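# Three arms move ball to other cup, reseat frame

## Task

Carry the ball over to the cup on the opposite post and return the frame to its proper spot sitting on its rests. Both must stay in place with no robot supporting them, and at the end every gripper must release and the arms must pull away.

## Robot and tools

Robots: three identical i2rt Big YAM arms named arm1, arm2 and arm3. Each has six revolute joints, a two-finger gripper and a wrist camera (arm1_cam_wrist, arm2_cam_wrist, arm3_cam_wrist). Two fixed room cameras, cam_high and cam_low, see the whole scene. The hand reaches roughly 1.0 m from the joint1 axis at full extension. With joint1 and joint6 at 0 and the hand level and forward, the wrist camera rides on top of the hand looking at the fingertips.

Frame: one shared scene frame, origin on the floor, +z up. The hand point is midway between the fingertips; the hand's z axis runs along the fingers and the fingers open along its y axis. Arm feet poses are not printed. Camera calibration (K, distortion, T_world_to_cam, pos_world) is given in the scene frame; room cameras may be off by a couple of degrees and millimetres, and wrist camera poses come from reported joint angles, so they carry extra error.

Joints, all absolute targets in radians (gripper in metres), with the tolerance counted as arrived:
- joint1_rad: -2.879 to 2.879 (±0.045). Spins the arm about its foot; positive is counter-clockwise viewed from above; 0 extends along the foot's facing.
- joint2_rad: 0 to 3.141 (±0.14). Shoulder; 0 has the upper arm pointing back roughly level, increasing lifts it up then forward.
- joint3_rad: 0 to 3.019 (±0.09). Elbow; 0 is fully folded, increasing opens it.
- joint4_rad: -1.692 to 1.57 (±0.055). Hand pitch; positive tips fingers up.
- joint5_rad: -1.57 to 1.57 (±0.03). Hand sideways swing; positive toward the arm's right.
- joint6_rad: -2.094 to 2.094 (±0.035). Hand roll; positive is clockwise seen from behind the hand.
- gripper_m: 0 to 0.093 (±0.003), fingertip gap. Grip force tops out around 50 to 62 N per pad, lower on some units.

Tools:
- execute_actions: arguments "actions" (a list holding one action or none) and optional "cameras" (list of camera names, or "all"; omitted or null means all; [] means no images). An action is an object keyed by arm name; each arm value is {"joints": {...}} with any subset of the joint names above, each an absolute target, not an offset. Example: {"arm1": {"joints": {"gripper_m": 0.05}}, "arm2": {"joints": {"joint1_rad": 0.3}}}. All named motions start at once and may finish at different moments; each joint moves at its own speed, so the hand can take a wide curved path. An action runs at most 15 s. Any unknown key or out-of-range value rejects the whole call and nothing moves. An empty list just returns state and images.
- wait: "seconds" from 0 to 10; commands nothing, returns the same as an empty action.
- zoom_image: "camera" plus "region" [x0, y0, x1, y1] in pixels of that camera's latest full image, top-left origin, no larger than 504 by 504.
- finished_scene: "scene" is the current scene number. Call it only once the ball and frame are settled, grippers open and arms clear; it cannot be undone.

Reading results: joint_positions gives current angles; a "pictures" line lists the cameras in image order. joint_status tells how each commanded joint of the last accepted action ended: reached, "off_target" (stopped short and may still be pushing), "contact_stop" or "time_out" (target dropped, holds where it stopped), "not_followed" (a safety check refused the arm's joint targets, often with a "cause:" line after "joint command not followed"; the gripper part still runs, and refused targets may be retried on later actions), or "limit_stop_at_motor_heat". After a time_out a joint may keep a target near where it stands and keep pushing; on_its_own lists such things the call did not order, where "held at" is the held target, not the position. To relieve pushing, command the joint to its reported position. Joints left out of an action keep their old targets and may still push, without joint_status showing it. Joint torques are raw drive outputs per arm joint, with per-unit offset, scale and noise; friction can mimic or mask loads. A loaded joint slowly sags. Tiny target changes may not move a joint.

Cautions: the arms do not stop on contact and can press hard. A hard squeeze between two robots fails the task outright and a hard collision may; the self/arm-clearance check can react late and ignores fingers, gripper housings and wrist cameras. Objects touching robots are fine. Knocking anything out of the work area or onto the floor fails the task; drops, slips and slams cost quality. Something may occasionally nudge loose objects, so recheck before finishing. Sustained pushing heats motors: a MOTOR HOT line appears at 85 °C, and at 100 °C the arm goes limp and falls (OVER-TEMPERATURE FAULT) until cooled; resend targets afterward. The robots keep holding the last command while you think, and each arm acts independently of the others. Shorter total robot motion is better.

Each tool is called after "Emit:" as a command line: name --argument value for each argument, lists and objects as JSON in quotes; but a table of rows of numbers goes row by row, as --pt "numbers of a row", without its own name.

## Session

Emit:
execute_actions --actions '[]'

Scene clock: 0.00 s.
Joint torques (N m, as the arm reports them, + toward a larger angle): no reading
Motor temperatures (°C, as the motors report them): arm1=[25 23 24 23 23 23] | arm2=[23 24 23 24 22 21] | arm3=[23 23 22 25 22 23]
arm1.joint_positions: joint1_rad=+0.212 joint2_rad=+0.621 joint3_rad=+1.313 joint4_rad=-1.335 joint5_rad=-0.063 joint6_rad=+0.445 gripper_m=+0.094
arm1.joint_status: not commanded
arm1.hand: x=+1.2097 y=-0.0727 z=+1.3009 quat_wxyz=(-0.172, -0.894, +0.076, +0.407) (m; scene frame)
arm2.joint_positions: joint1_rad=+0.399 joint2_rad=+0.436 joint3_rad=+1.445 joint4_rad=-1.524 joint5_rad=-0.260 joint6_rad=-0.215 gripper_m=+0.095
arm2.joint_status: not commanded
arm2.hand: x=-0.6053 y=+1.2314 z=+1.3513 quat_wxyz=(-0.506, -0.100, -0.850, +0.104) (m; scene frame)
arm3.joint_positions: joint1_rad=-0.057 joint2_rad=+0.642 joint3_rad=+1.337 joint4_rad=-1.193 joint5_rad=-0.064 joint6_rad=-0.061 gripper_m=+0.095
arm3.joint_status: not commanded
arm3.hand: x=-0.5769 y=-1.0289 z=+1.3172 quat_wxyz=(-0.447, +0.433, -0.744, -0.245) (m; scene frame)
pictures: arm1_cam_wrist, arm2_cam_wrist, arm3_cam_wrist, cam_high, cam_low
Images, in order (width x height): arm1_cam_wrist 896x504, arm2_cam_wrist 896x504, arm3_cam_wrist 896x504, cam_high 896x504, cam_low 896x504.

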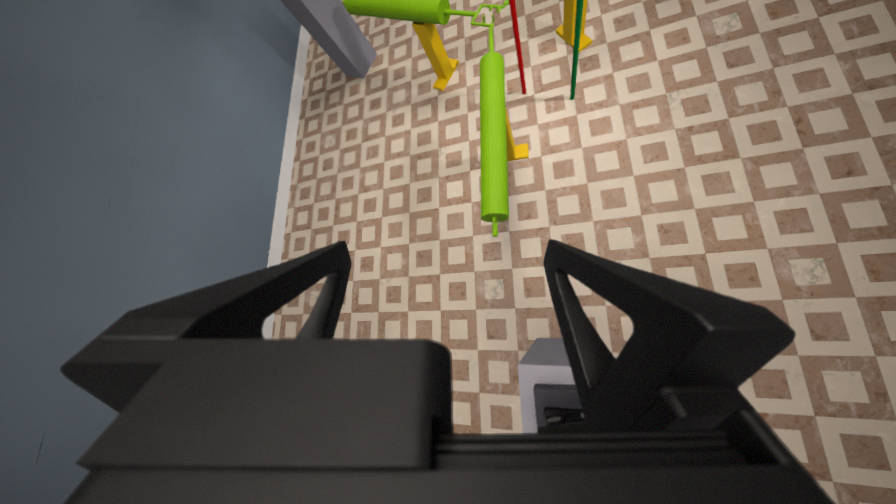

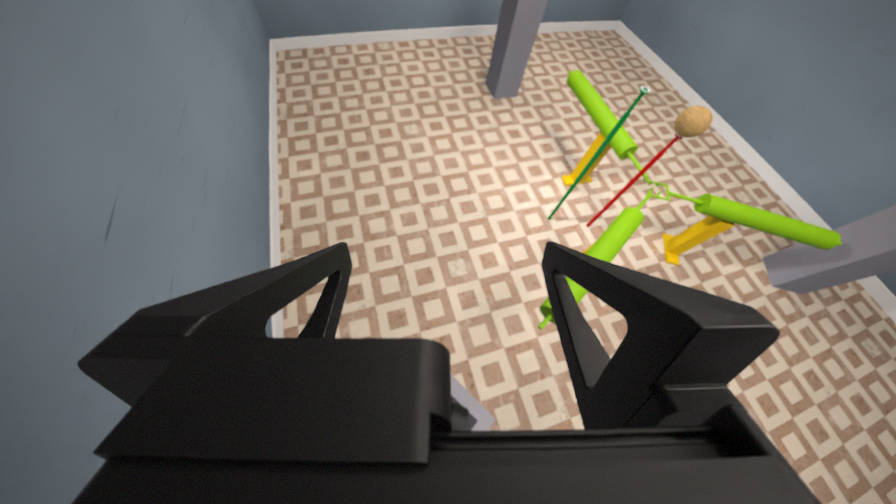

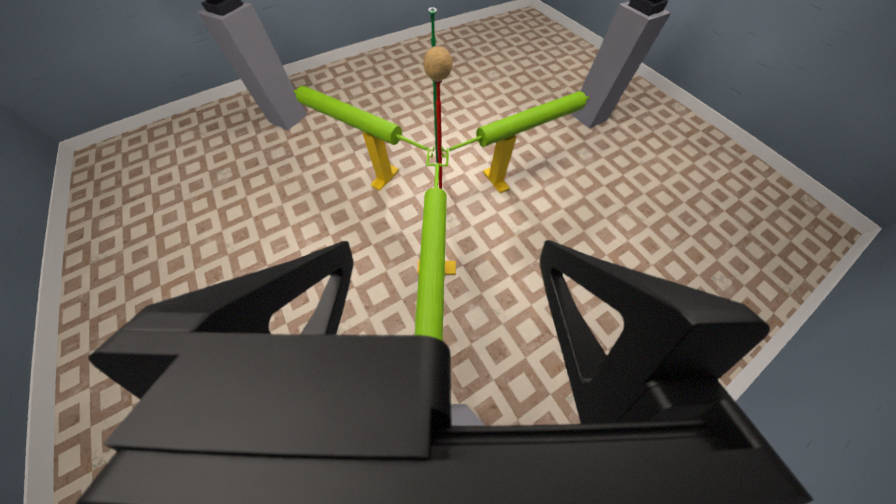

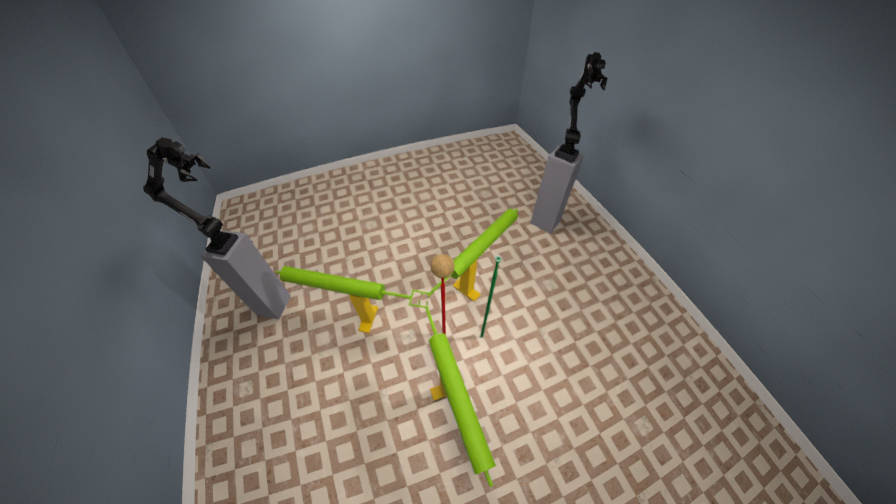

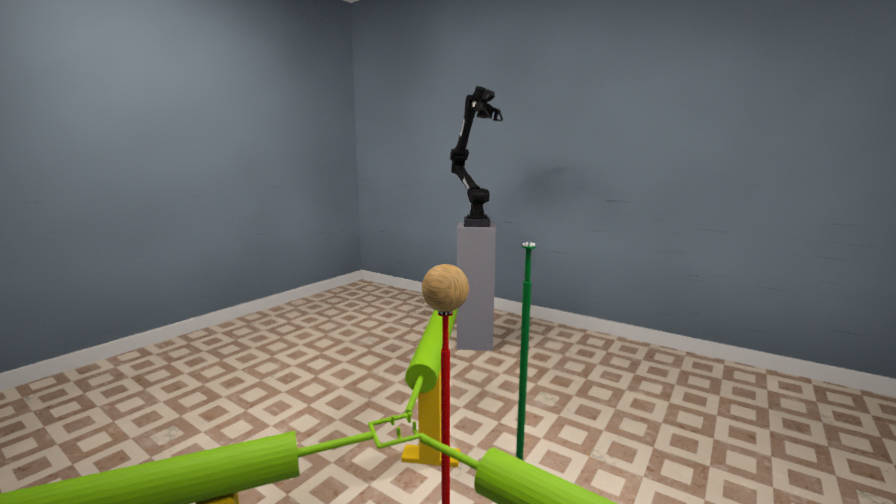

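Emit:
zoom_image --camera "cam_high" --region '[340, 220, 560, 420]'

Emit:
zoom_image --camera "cam_low" --region '[340, 220, 600, 504]'

Emit:
zoom_image --camera "arm3_cam_wrist" --region '[340, 0, 560, 290]'

Region (340, 220, 560, 420) of cam_high's 896x504 image, scaled by 2.291, with more detail than that image has; it fills the top 458 rows of this view, and the rest is white.

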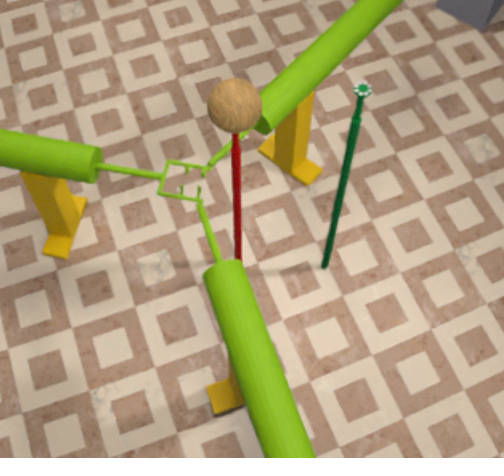

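Region (340, 220, 600, 504) of cam_low's 896x504 image, scaled by 1.775, with more detail than that image has; it fills the left 461 columns of this view, and the rest is white.

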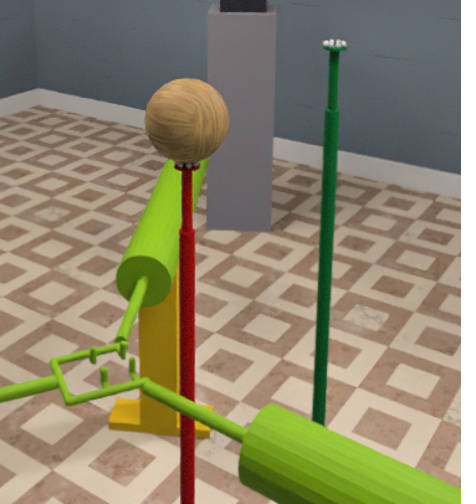

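Region (340, 0, 560, 290) of arm3_cam_wrist's 896x504 image, scaled by 1.738, with more detail than that image has; it fills the left 382 columns of this view, and the rest is white.

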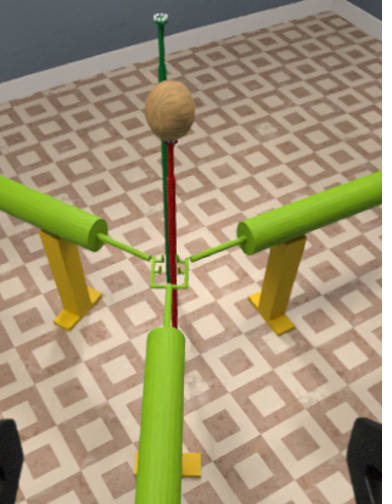

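Emit:
execute_actions --actions '[{"arm3":{"joints":{"joint1_rad":0,"joint2_rad":2.0,"joint3_rad":2.0,"joint4_rad":0,"joint5_rad":0,"joint6_rad":0}},"arm1":{"joints":{"joint1_rad":0,"joint2_rad":1.2,"joint3_rad":1.2,"joint4_rad":0,"joint5_rad":0,"joint6_rad":0}},"arm2":{"joints":{"joint1_rad":0,"joint2_rad":1.6,"joint3_rad":1.2,"joint4_rad":0.4,"joint5_rad":0,"joint6_rad":0}}}]' --cameras '["cam_high","cam_low"]'

Scene clock: 34.67 s.
Joint torques (N m, as the arm reports them, + toward a larger angle): arm1=[-1.68 -9.36 11.46  2.81  0.14  0.06] | arm2=[  1.1  -14.04   7.86   2.14  -0.07   0.13] | arm3=[  0.42 -21.31  13.27   2.69   0.17   0.12]
Motor temperatures (°C, as the motors report them): arm1=[25 23 31 23 23 23] | arm2=[23 25 27 25 22 21] | arm3=[23 23 29 26 22 23]
arm1.joint_positions: joint1_rad=+0.009 joint2_rad=+1.204 joint3_rad=+1.180 joint4_rad=-0.021 joint5_rad=-0.003 joint6_rad=+0.013 gripper_m=+0.094
arm1.joint_status: all done
arm1.hand: x=+0.8680 y=-0.0263 z=+1.2829 quat_wxyz=(-0.015, -0.727, -0.013, +0.687) (m; scene frame)
arm2.joint_positions: joint1_rad=+0.001 joint2_rad=+1.588 joint3_rad=+1.206 joint4_rad=+0.380 joint5_rad=-0.002 joint6_rad=-0.014 gripper_m=+0.095
arm2.joint_status: all done
arm2.hand: x=-0.3549 y=+0.6721 z=+1.1688 quat_wxyz=(-0.621, -0.333, -0.618, +0.348) (m; scene frame)
arm3.joint_positions: joint1_rad=-0.006 joint2_rad=+2.024 joint3_rad=+1.957 joint4_rad=-0.021 joint5_rad=-0.002 joint6_rad=-0.009 gripper_m=+0.095
arm3.joint_status: all done
arm3.hand: x=-0.2554 y=-0.5157 z=+1.1698 quat_wxyz=(-0.591, +0.360, -0.646, -0.323) (m; scene frame)
pictures: cam_high, cam_low
Images, in order (width x height): cam_high 896x504, cam_low 896x504.

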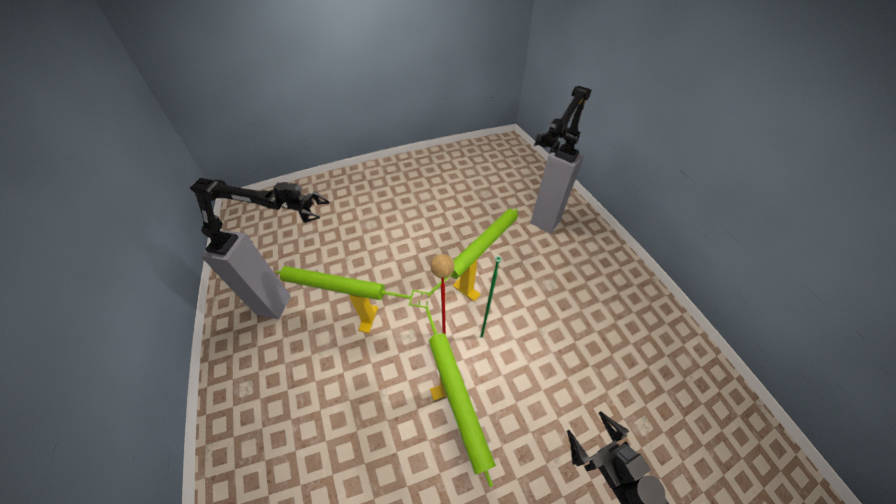

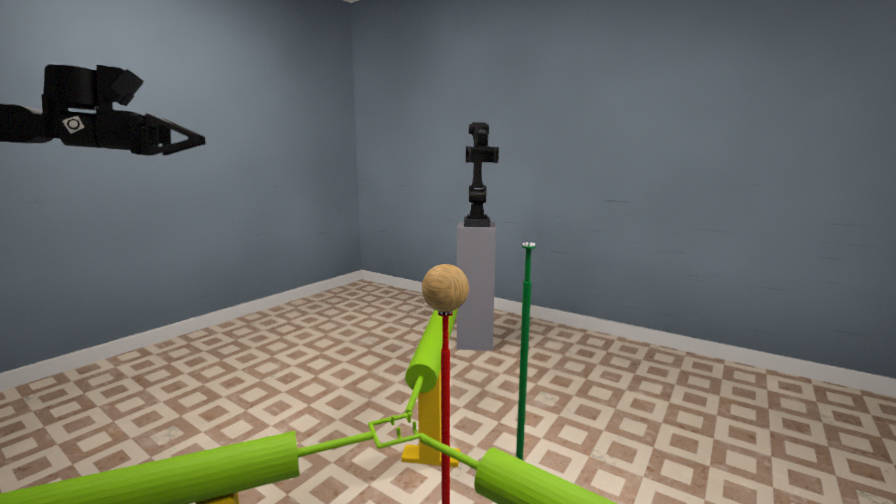

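Emit:
execute_actions --actions '[{"arm3":{"joints":{"joint2_rad":1.2,"joint3_rad":0.6,"joint4_rad":-0.97}},"arm1":{"joints":{"joint1_rad":0.3,"joint2_rad":1.8,"joint3_rad":1.0,"joint4_rad":-0.77}},"arm2":{"joints":{"joint2_rad":1.5,"joint3_rad":0.7,"joint4_rad":-0.77}}}]'

Scene clock: 73.10 s.
Joint torques (N m, as the arm reports them, + toward a larger angle): arm1=[ -1.7  -13.97   7.43  -0.01   0.04   0.09] | arm2=[ 1.13 -8.56  5.48 -0.31 -0.06  0.13] | arm3=[ 0.46 -4.86  7.67  0.17  0.16  0.12]
Motor temperatures (°C, as the motors report them): arm1=[25 24 34 23 24 23] | arm2=[23 28 29 25 22 21] | arm3=[23 29 35 26 22 23]
arm1.joint_positions: joint1_rad=+0.309 joint2_rad=+1.819 joint3_rad=+0.977 joint4_rad=-0.762 joint5_rad=-0.001 joint6_rad=+0.011 gripper_m=+0.094
arm1.joint_status: all done
arm1.hand: x=+1.0477 y=-0.1408 z=+0.7462 quat_wxyz=(+0.006, -0.986, -0.163, -0.022) (m; scene frame)
arm2.joint_positions: joint1_rad=+0.001 joint2_rad=+1.490 joint3_rad=+0.699 joint4_rad=-0.758 joint5_rad=-0.002 joint6_rad=-0.014 gripper_m=+0.095
arm2.joint_status: all done
arm2.hand: x=-0.5474 y=+0.9746 z=+0.7943 quat_wxyz=(-0.016, -0.476, -0.879, +0.010) (m; scene frame)
arm3.joint_positions: joint1_rad=-0.006 joint2_rad=+1.200 joint3_rad=+0.593 joint4_rad=-0.964 joint5_rad=-0.002 joint6_rad=-0.009 gripper_m=+0.095
arm3.joint_status: all done
arm3.hand: x=-0.5848 y=-1.0348 z=+0.8227 quat_wxyz=(+0.003, +0.486, -0.874, +0.000) (m; scene frame)
pictures: arm1_cam_wrist, arm2_cam_wrist, arm3_cam_wrist, cam_high, cam_low
camera_calibration (this result's frames):
arm1_cam_wrist: T_world_to_cam=[[-0.328614, 0.944115, 0.0256921, 0.457247], [0.73985, 0.240417, 0.628349, -1.21], [0.587057, 0.225492, -0.777507, 0.121604], [0, 0, 0, 1]] pos_world=[0.974084, -0.168211, 0.843101]
arm2_cam_wrist: T_world_to_cam=[[-0.839682, -0.543044, 0.00612766, 0.0614628], [-0.451631, 0.704512, 0.547441, -1.35819], [-0.301602, 0.456909, -0.836822, 0.178125], [0, 0, 0, 1]] pos_world=[-0.508068, 0.90885, 0.892211]
arm3_cam_wrist: T_world_to_cam=[[0.852961, -0.521932, -0.00675022, -0.0360197], [-0.415571, -0.686853, 0.596267, -1.44149], [-0.315847, -0.505787, -0.802758, 0.0784127], [0, 0, 0, 1]] pos_world=[-0.543552, -0.969234, 0.922217]
Images, in order (width x height): arm1_cam_wrist 896x504, arm2_cam_wrist 896x504, arm3_cam_wrist 896x504, cam_high 896x504, cam_low 896x504.

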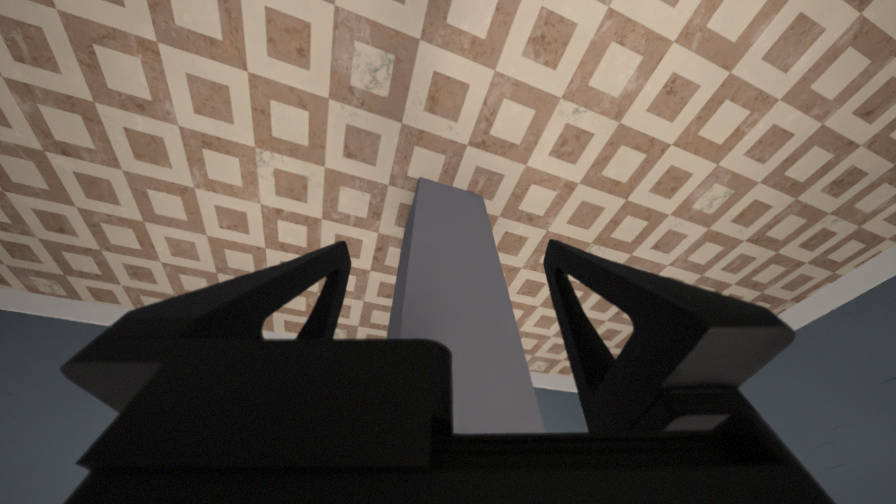

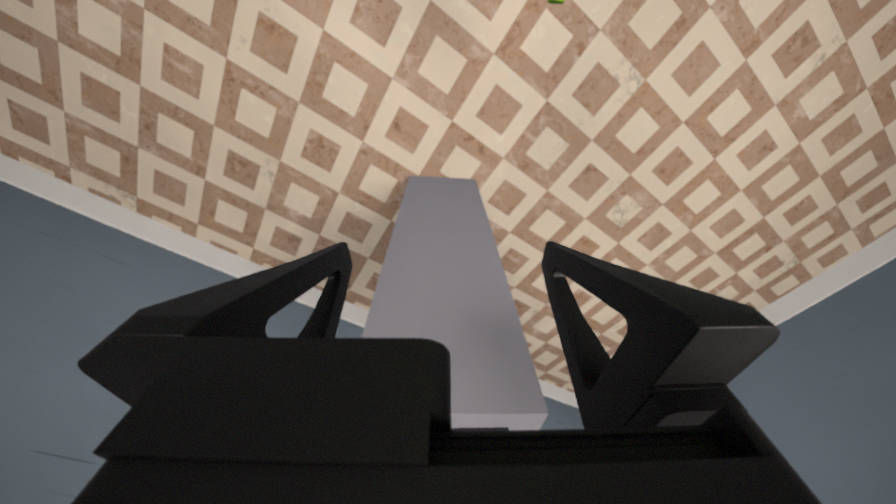

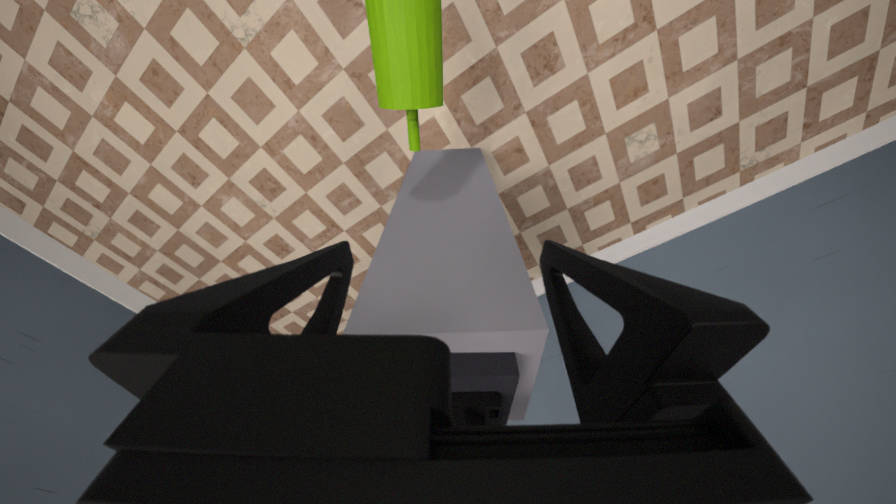

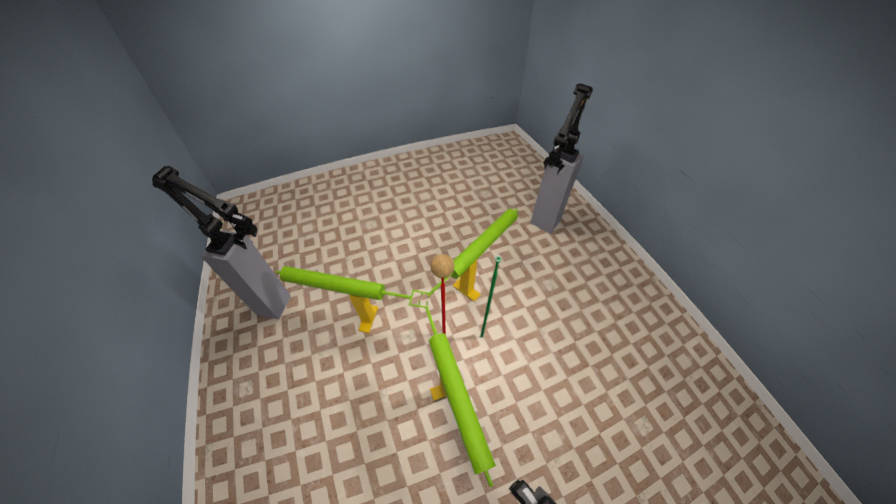

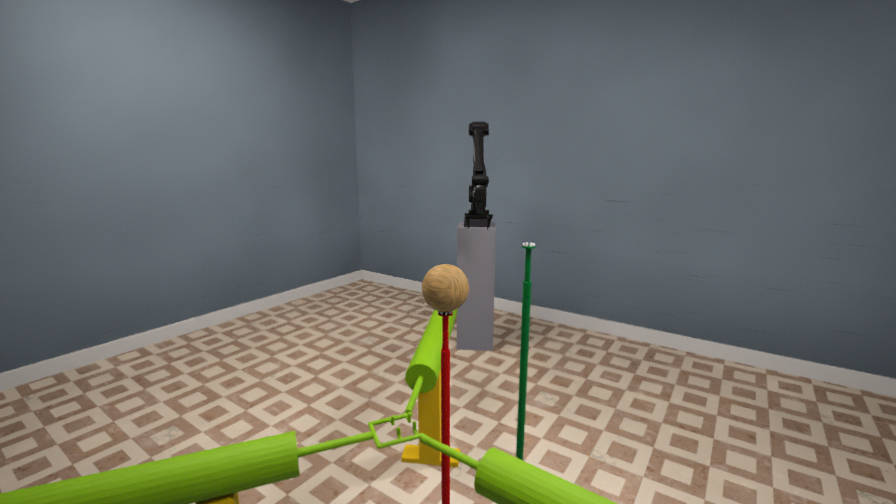

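Emit:
execute_actions --actions '[{"arm1":{"joints":{"joint1_rad":0.32,"joint2_rad":2.25,"joint3_rad":1.37,"joint4_rad":-0.69,"joint6_rad":0.29}},"arm2":{"joints":{"joint1_rad":-0.26,"joint2_rad":2.17,"joint3_rad":1.19,"joint4_rad":-0.59,"joint6_rad":-0.19}},"arm3":{"joints":{"joint1_rad":0.25,"joint2_rad":1.94,"joint3_rad":0.43,"joint4_rad":-0.06,"joint6_rad":0.18}}}]'

Scene clock: 108.33 s.
Joint torques (N m, as the arm reports them, + toward a larger angle): arm1=[  0.17 -19.13   7.49   0.31   0.06   0.29] | arm2=[  1.9  -16.62   5.96   0.1   -0.12  -0.17] | arm3=[ 0.17 -7.28  1.48  0.96  0.1   0.12]
Motor temperatures (°C, as the motors report them): arm1=[25 26 30 23 24 23] | arm2=[23 27 27 25 22 21] | arm3=[23 25 30 26 22 23]
arm1.joint_positions: joint1_rad=+0.309 joint2_rad=+2.276 joint3_rad=+1.337 joint4_rad=-0.691 joint5_rad=-0.001 joint6_rad=+0.277 gripper_m=+0.094
arm1.joint_status: all done
arm1.hand: x=+0.9522 y=-0.1737 z=+0.6155 quat_wxyz=(+0.013, -0.999, -0.030, -0.034) (m; scene frame)
arm2.joint_positions: joint1_rad=-0.268 joint2_rad=+2.167 joint3_rad=+1.162 joint4_rad=-0.593 joint5_rad=+0.000 joint6_rad=-0.176 gripper_m=+0.095
arm2.joint_status: all done
arm2.hand: x=-0.5823 y=+0.7860 z=+0.6382 quat_wxyz=(+0.004, -0.522, -0.853, -0.005) (m; scene frame)
arm3.joint_positions: joint1_rad=+0.248 joint2_rad=+1.927 joint3_rad=+0.422 joint4_rad=-0.074 joint5_rad=+0.000 joint6_rad=+0.171 gripper_m=+0.095
arm3.joint_status: all done
arm3.hand: x=-0.6514 y=-1.0272 z=+0.6133 quat_wxyz=(+0.005, +0.518, -0.855, +0.003) (m; scene frame)
pictures: arm1_cam_wrist, arm2_cam_wrist, arm3_cam_wrist, cam_high, cam_low
camera_calibration (this result's frames):
arm1_cam_wrist: T_world_to_cam=[[-0.0700772, 0.996533, 0.0448439, 0.211433], [0.763011, 0.0245895, 0.645917, -1.11965], [0.642575, 0.0794805, -0.762089, -0.00421561], [0, 0, 0, 1]] pos_world=[0.871834, -0.182833, 0.71051]
arm2_cam_wrist: T_world_to_cam=[[-0.892556, -0.450937, 0.000602347, -0.168908], [-0.364734, 0.722716, 0.58707, -1.1446], [-0.265167, 0.523773, -0.809536, 0.0743274], [0, 0, 0, 1]] pos_world=[-0.548524, 0.712121, 0.732231]
arm3_cam_wrist: T_world_to_cam=[[0.88905, -0.457794, -0.0038091, 0.110868], [-0.363292, -0.710537, 0.602624, -1.3332], [-0.278584, -0.534379, -0.798016, -0.114873], [0, 0, 0, 1]] pos_world=[-0.61491, -0.957921, 0.712172]
Images, in order (width x height): arm1_cam_wrist 896x504, arm2_cam_wrist 896x504, arm3_cam_wrist 896x504, cam_high 896x504, cam_low 896x504.

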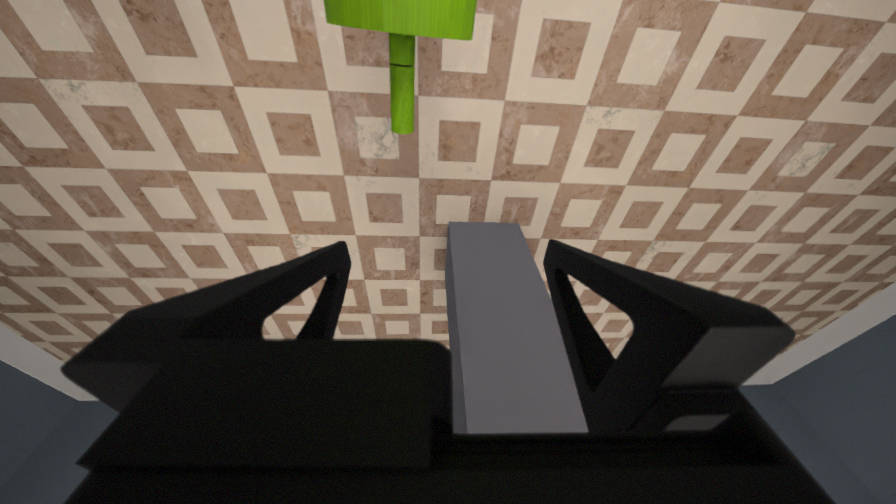

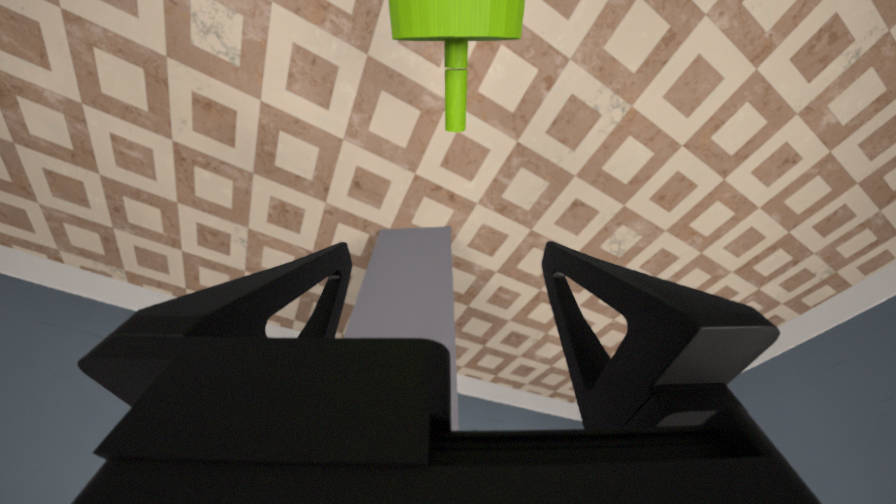

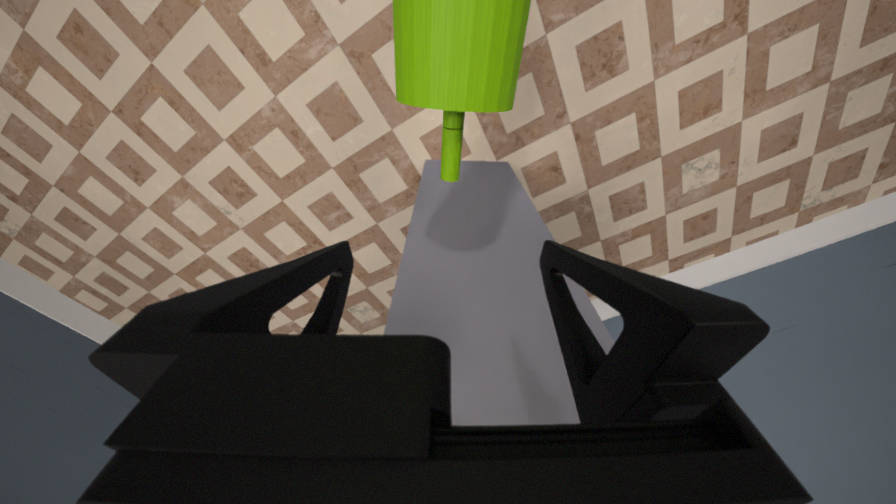

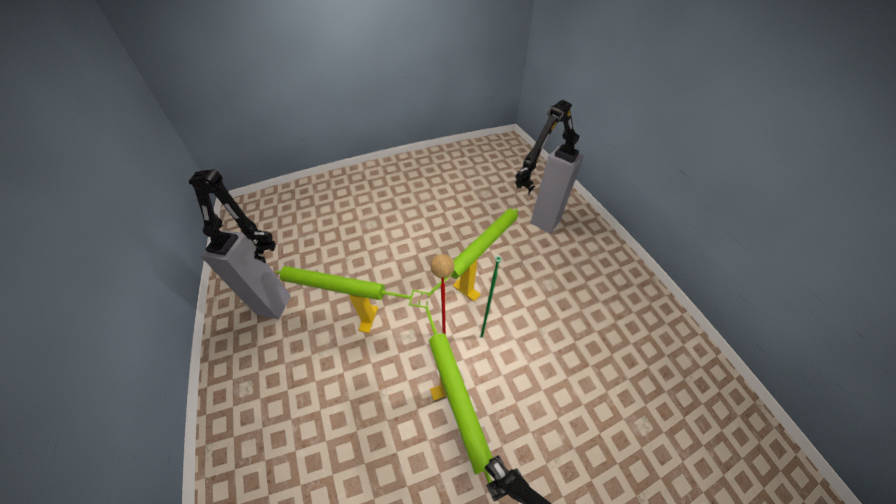

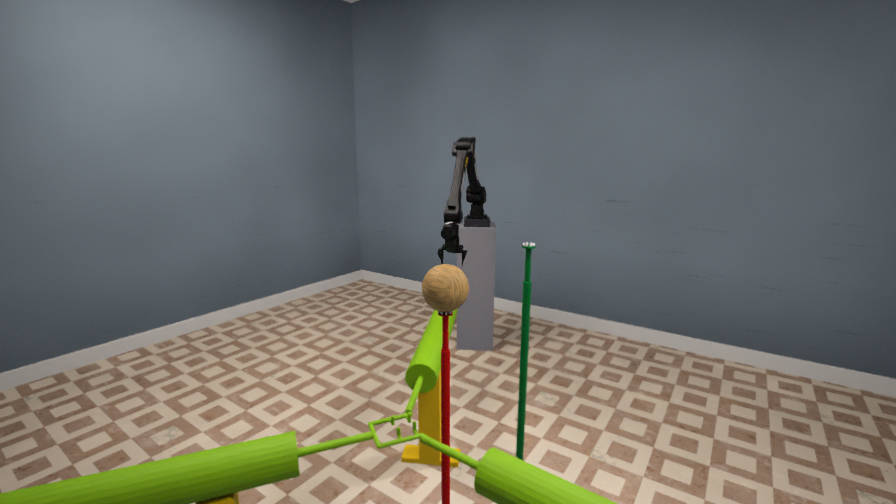

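Emit:
execute_actions --actions '[{"arm1":{"joints":{"joint1_rad":0.35,"joint2_rad":2.69,"joint3_rad":1.67,"joint4_rad":-0.55,"joint6_rad":0.32}},"arm2":{"joints":{"joint2_rad":2.69,"joint3_rad":1.56,"joint4_rad":-0.44}},"arm3":{"joints":{"joint2_rad":2.62,"joint3_rad":0.65,"joint4_rad":0.40}}}]' --cameras '["arm1_cam_wrist","arm2_cam_wrist","arm3_cam_wrist"]'

Scene clock: 129.47 s.
Joint torques (N m, as the arm reports them, + toward a larger angle): arm1=[ -0.15 -19.33   5.48   0.15  -0.15   0.29] | arm2=[  1.29 -15.84   4.73   0.25   0.01  -0.18] | arm3=[ 0.75 -1.41 -2.53 -0.32 -1.92  0.39]
Motor temperatures (°C, as the motors report them): arm1=[25 29 31 23 24 23] | arm2=[23 29 28 25 22 21] | arm3=[23 25 26 26 22 23]
arm1.joint_positions: joint1_rad=+0.343 joint2_rad=+2.695 joint3_rad=+1.653 joint4_rad=-0.546 joint5_rad=+0.005 joint6_rad=+0.308 gripper_m=+0.094
arm1.joint_status: all done
arm1.hand: x=+0.9117 y=-0.2068 z=+0.4511 quat_wxyz=(+0.009, -0.999, -0.032, -0.013) (m; scene frame)
arm2.joint_positions: joint1_rad=-0.260 joint2_rad=+2.628 joint3_rad=+1.544 joint4_rad=-0.443 joint5_rad=-0.004 joint6_rad=-0.174 gripper_m=+0.095
arm2.joint_status: all done
arm2.hand: x=-0.5515 y=+0.7027 z=+0.4765 quat_wxyz=(-0.024, -0.520, -0.854, +0.018) (m; scene frame)
arm3.joint_positions: joint1_rad=+0.241 joint2_rad=+2.493 joint3_rad=+0.665 joint4_rad=+0.430 joint5_rad=+0.049 joint6_rad=+0.146 gripper_m=+0.095
arm3.joint_status: all done
arm3.hand: x=-0.6205 y=-0.9654 z=+0.4719 quat_wxyz=(-0.080, +0.521, -0.849, -0.036) (m; scene frame)
pictures: arm1_cam_wrist, arm2_cam_wrist, arm3_cam_wrist
camera_calibration (this result's frames):
arm1_cam_wrist: T_world_to_cam=[[-0.0710713, 0.996709, 0.0389893, 0.252544], [0.789817, 0.0323593, 0.612488, -0.989519], [0.609211, 0.0743247, -0.789517, -0.0591145], [0, 0, 0, 1]] pos_world=[0.835501, -0.215299, 0.549551]
arm2_cam_wrist: T_world_to_cam=[[-0.890257, -0.455365, 0.00919378, -0.178569], [-0.382534, 0.758519, 0.527557, -0.984872], [-0.247205, 0.466145, -0.84947, 0.0646953], [0, 0, 0, 1]] pos_world=[-0.519726, 0.635573, 0.576175]
arm3_cam_wrist: T_world_to_cam=[[0.894311, -0.447043, 0.0190039, 0.114056], [-0.408031, -0.797366, 0.444655, -1.22996], [-0.183627, -0.405414, -0.8955, 0.0433955], [0, 0, 0, 1]] pos_world=[-0.595894, -0.912145, 0.5836]
Images, in order (width x height): arm1_cam_wrist 896x504, arm2_cam_wrist 896x504, arm3_cam_wrist 896x504.

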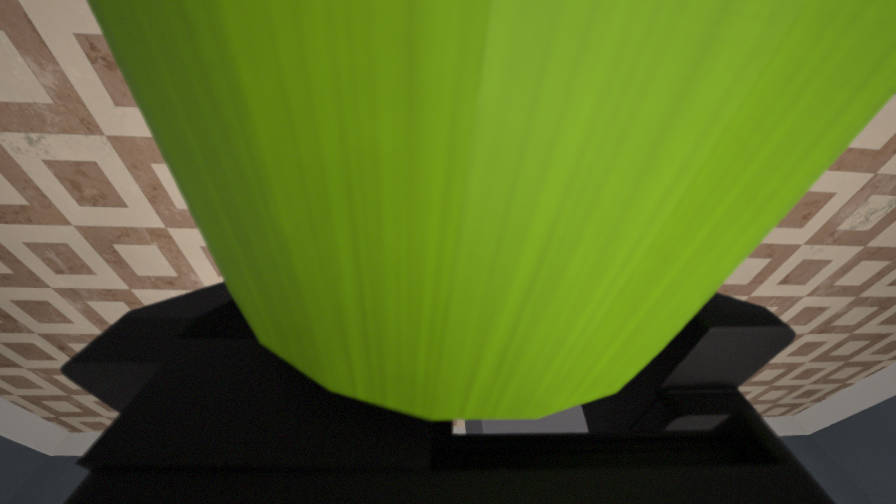

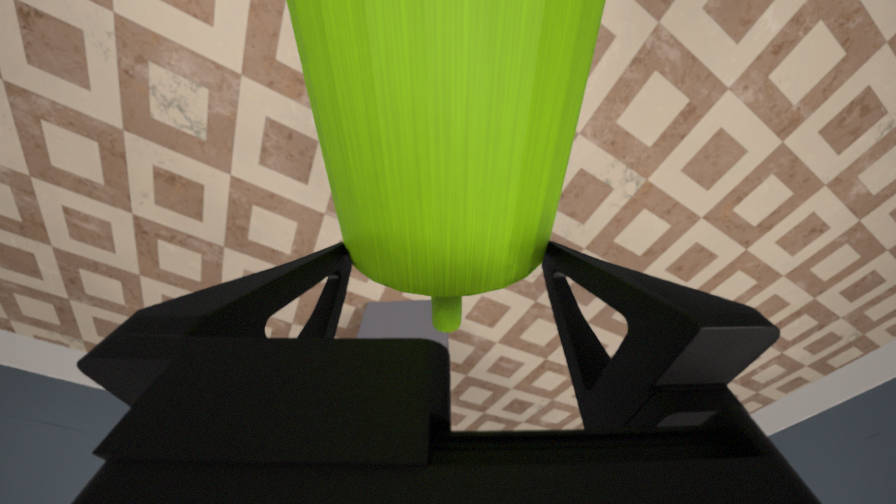

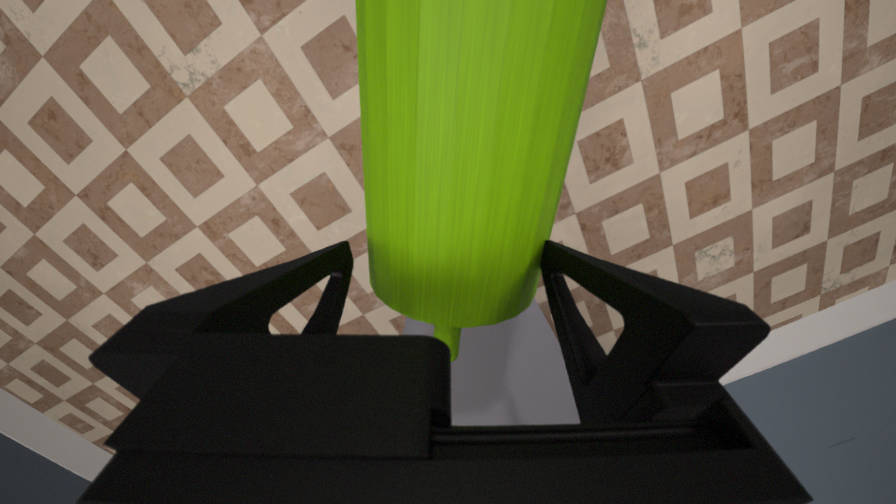

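Emit:
execute_actions --actions '[{"arm1":{"joints":{"joint2_rad":2.64,"joint3_rad":1.51,"joint4_rad":-0.44}},"arm2":{"joints":{"joint2_rad":2.635,"joint3_rad":1.43,"joint4_rad":-0.36}},"arm3":{"joints":{"joint1_rad":0.25,"joint2_rad":2.67,"joint3_rad":0.59,"joint4_rad":0.51,"joint5_rad":0,"joint6_rad":0.18}}}]'

Scene clock: 143.20 s.
Joint torques (N m, as the arm reports them, + toward a larger angle): arm1=[ -0.21 -17.21   2.91   0.42  -0.15   0.29] | arm2=[  1.2  -17.35   0.5   -0.25  -0.14  -0.16] | arm3=[ 0.71 -1.13 -5.54 -1.17 -1.74  0.61]
Motor temperatures (°C, as the motors report them): arm1=[25 29 29 23 24 23] | arm2=[23 30 27 25 22 21] | arm3=[23 25 26 26 25 23]
arm1.joint_positions: joint1_rad=+0.343 joint2_rad=+2.618 joint3_rad=+1.522 joint4_rad=-0.440 joint5_rad=+0.005 joint6_rad=+0.309 gripper_m=+0.094
arm1.joint_status: all done
arm1.hand: x=+0.9254 y=-0.2015 z=+0.4692 quat_wxyz=(+0.001, -0.999, -0.031, +0.011) (m; scene frame)
arm2.joint_positions: joint1_rad=-0.260 joint2_rad=+2.598 joint3_rad=+1.474 joint4_rad=-0.346 joint5_rad=+0.000 joint6_rad=-0.176 gripper_m=+0.095
arm2.joint_status: all done
arm2.hand: x=-0.5533 y=+0.7062 z=+0.4815 quat_wxyz=(-0.044, -0.518, -0.853, +0.038) (m; scene frame)
arm3.joint_positions: joint1_rad=+0.242 joint2_rad=+2.541 joint3_rad=+0.639 joint4_rad=+0.566 joint5_rad=+0.044 joint6_rad=+0.127 gripper_m=+0.095
arm3.joint_status: joint4_rad time_out (moved +0.136 of +0.080); joint5_rad time_out (moved -0.005 of -0.049); joint6_rad time_out (moved -0.020 of +0.034); the others done
arm3.on_its_own: joint4_rad reads +0.566 and still pushes toward +0.510 since a time_out; joint5_rad reads +0.044 and still pushes toward +0.000 since a time_out; joint6_rad reads +0.127 and still pushes toward +0.180 since a time_out
arm3.hand: x=-0.6229 y=-0.9688 z=+0.4665 quat_wxyz=(-0.102, +0.528, -0.841, -0.057) (m; scene frame)
pictures: arm1_cam_wrist, arm2_cam_wrist, arm3_cam_wrist, cam_high, cam_low
camera_calibration (this result's frames):
arm1_cam_wrist: T_world_to_cam=[[-0.0694229, 0.9973, 0.0239412, 0.253225], [0.817871, 0.0431585, 0.573781, -1.01723], [0.571199, 0.0594143, -0.818659, -0.00771498], [0, 0, 0, 1]] pos_world=[0.853952, -0.208181, 0.571291]
arm2_cam_wrist: T_world_to_cam=[[-0.889448, -0.456451, 0.0231296, -0.18417], [-0.390615, 0.785483, 0.480037, -0.991466], [-0.237282, 0.417934, -0.876943, 0.119565], [0, 0, 0, 1]] pos_world=[-0.52272, 0.644745, 0.585052]
arm3_cam_wrist: T_world_to_cam=[[0.903281, -0.428939, 0.00972783, 0.14224], [-0.398479, -0.8303, 0.389636, -1.23149], [-0.159053, -0.355827, -0.920918, 0.11189], [0, 0, 0, 1]] pos_world=[-0.601408, -0.92168, 0.58149]
Images, in order (width x height): arm1_cam_wrist 896x504, arm2_cam_wrist 896x504, arm3_cam_wrist 896x504, cam_high 896x504, cam_low 896x504.

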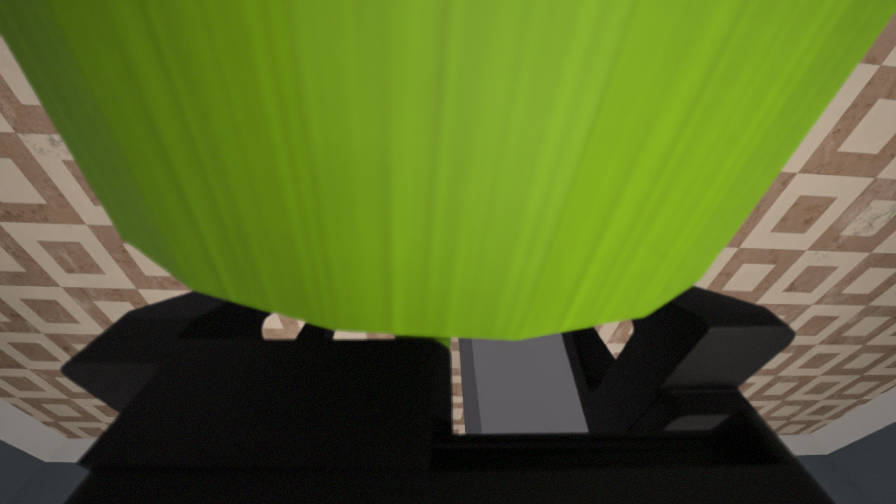

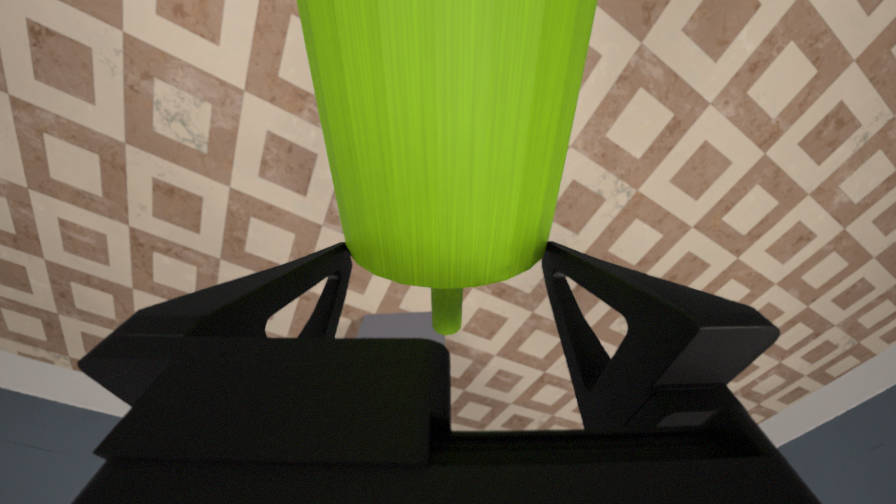

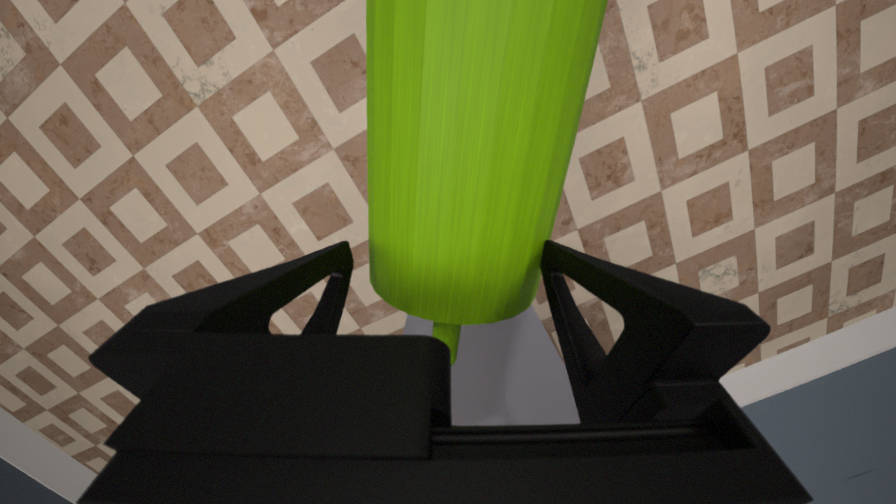

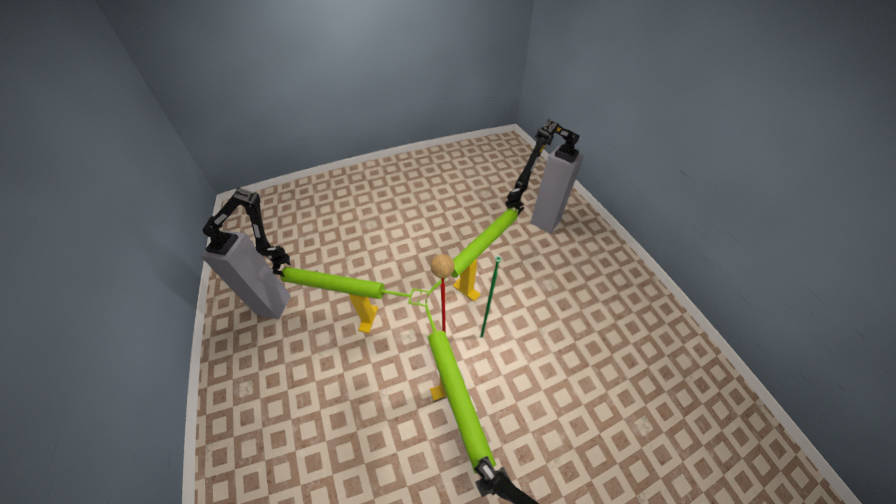

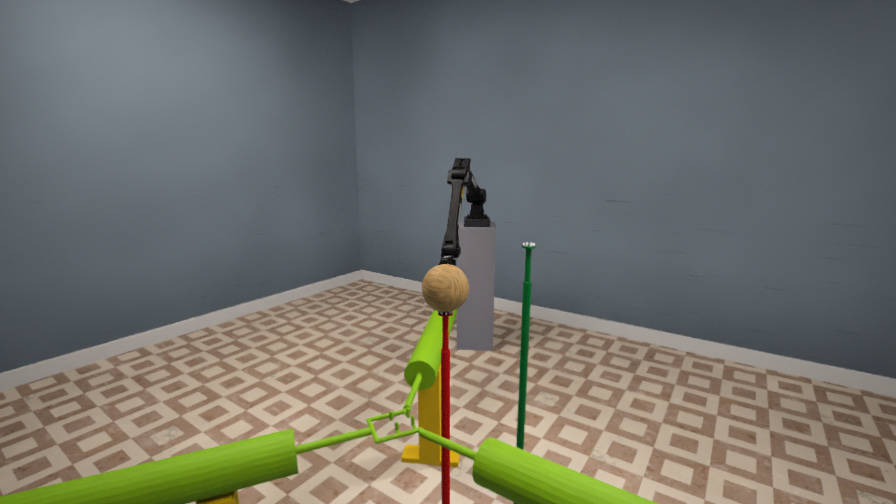

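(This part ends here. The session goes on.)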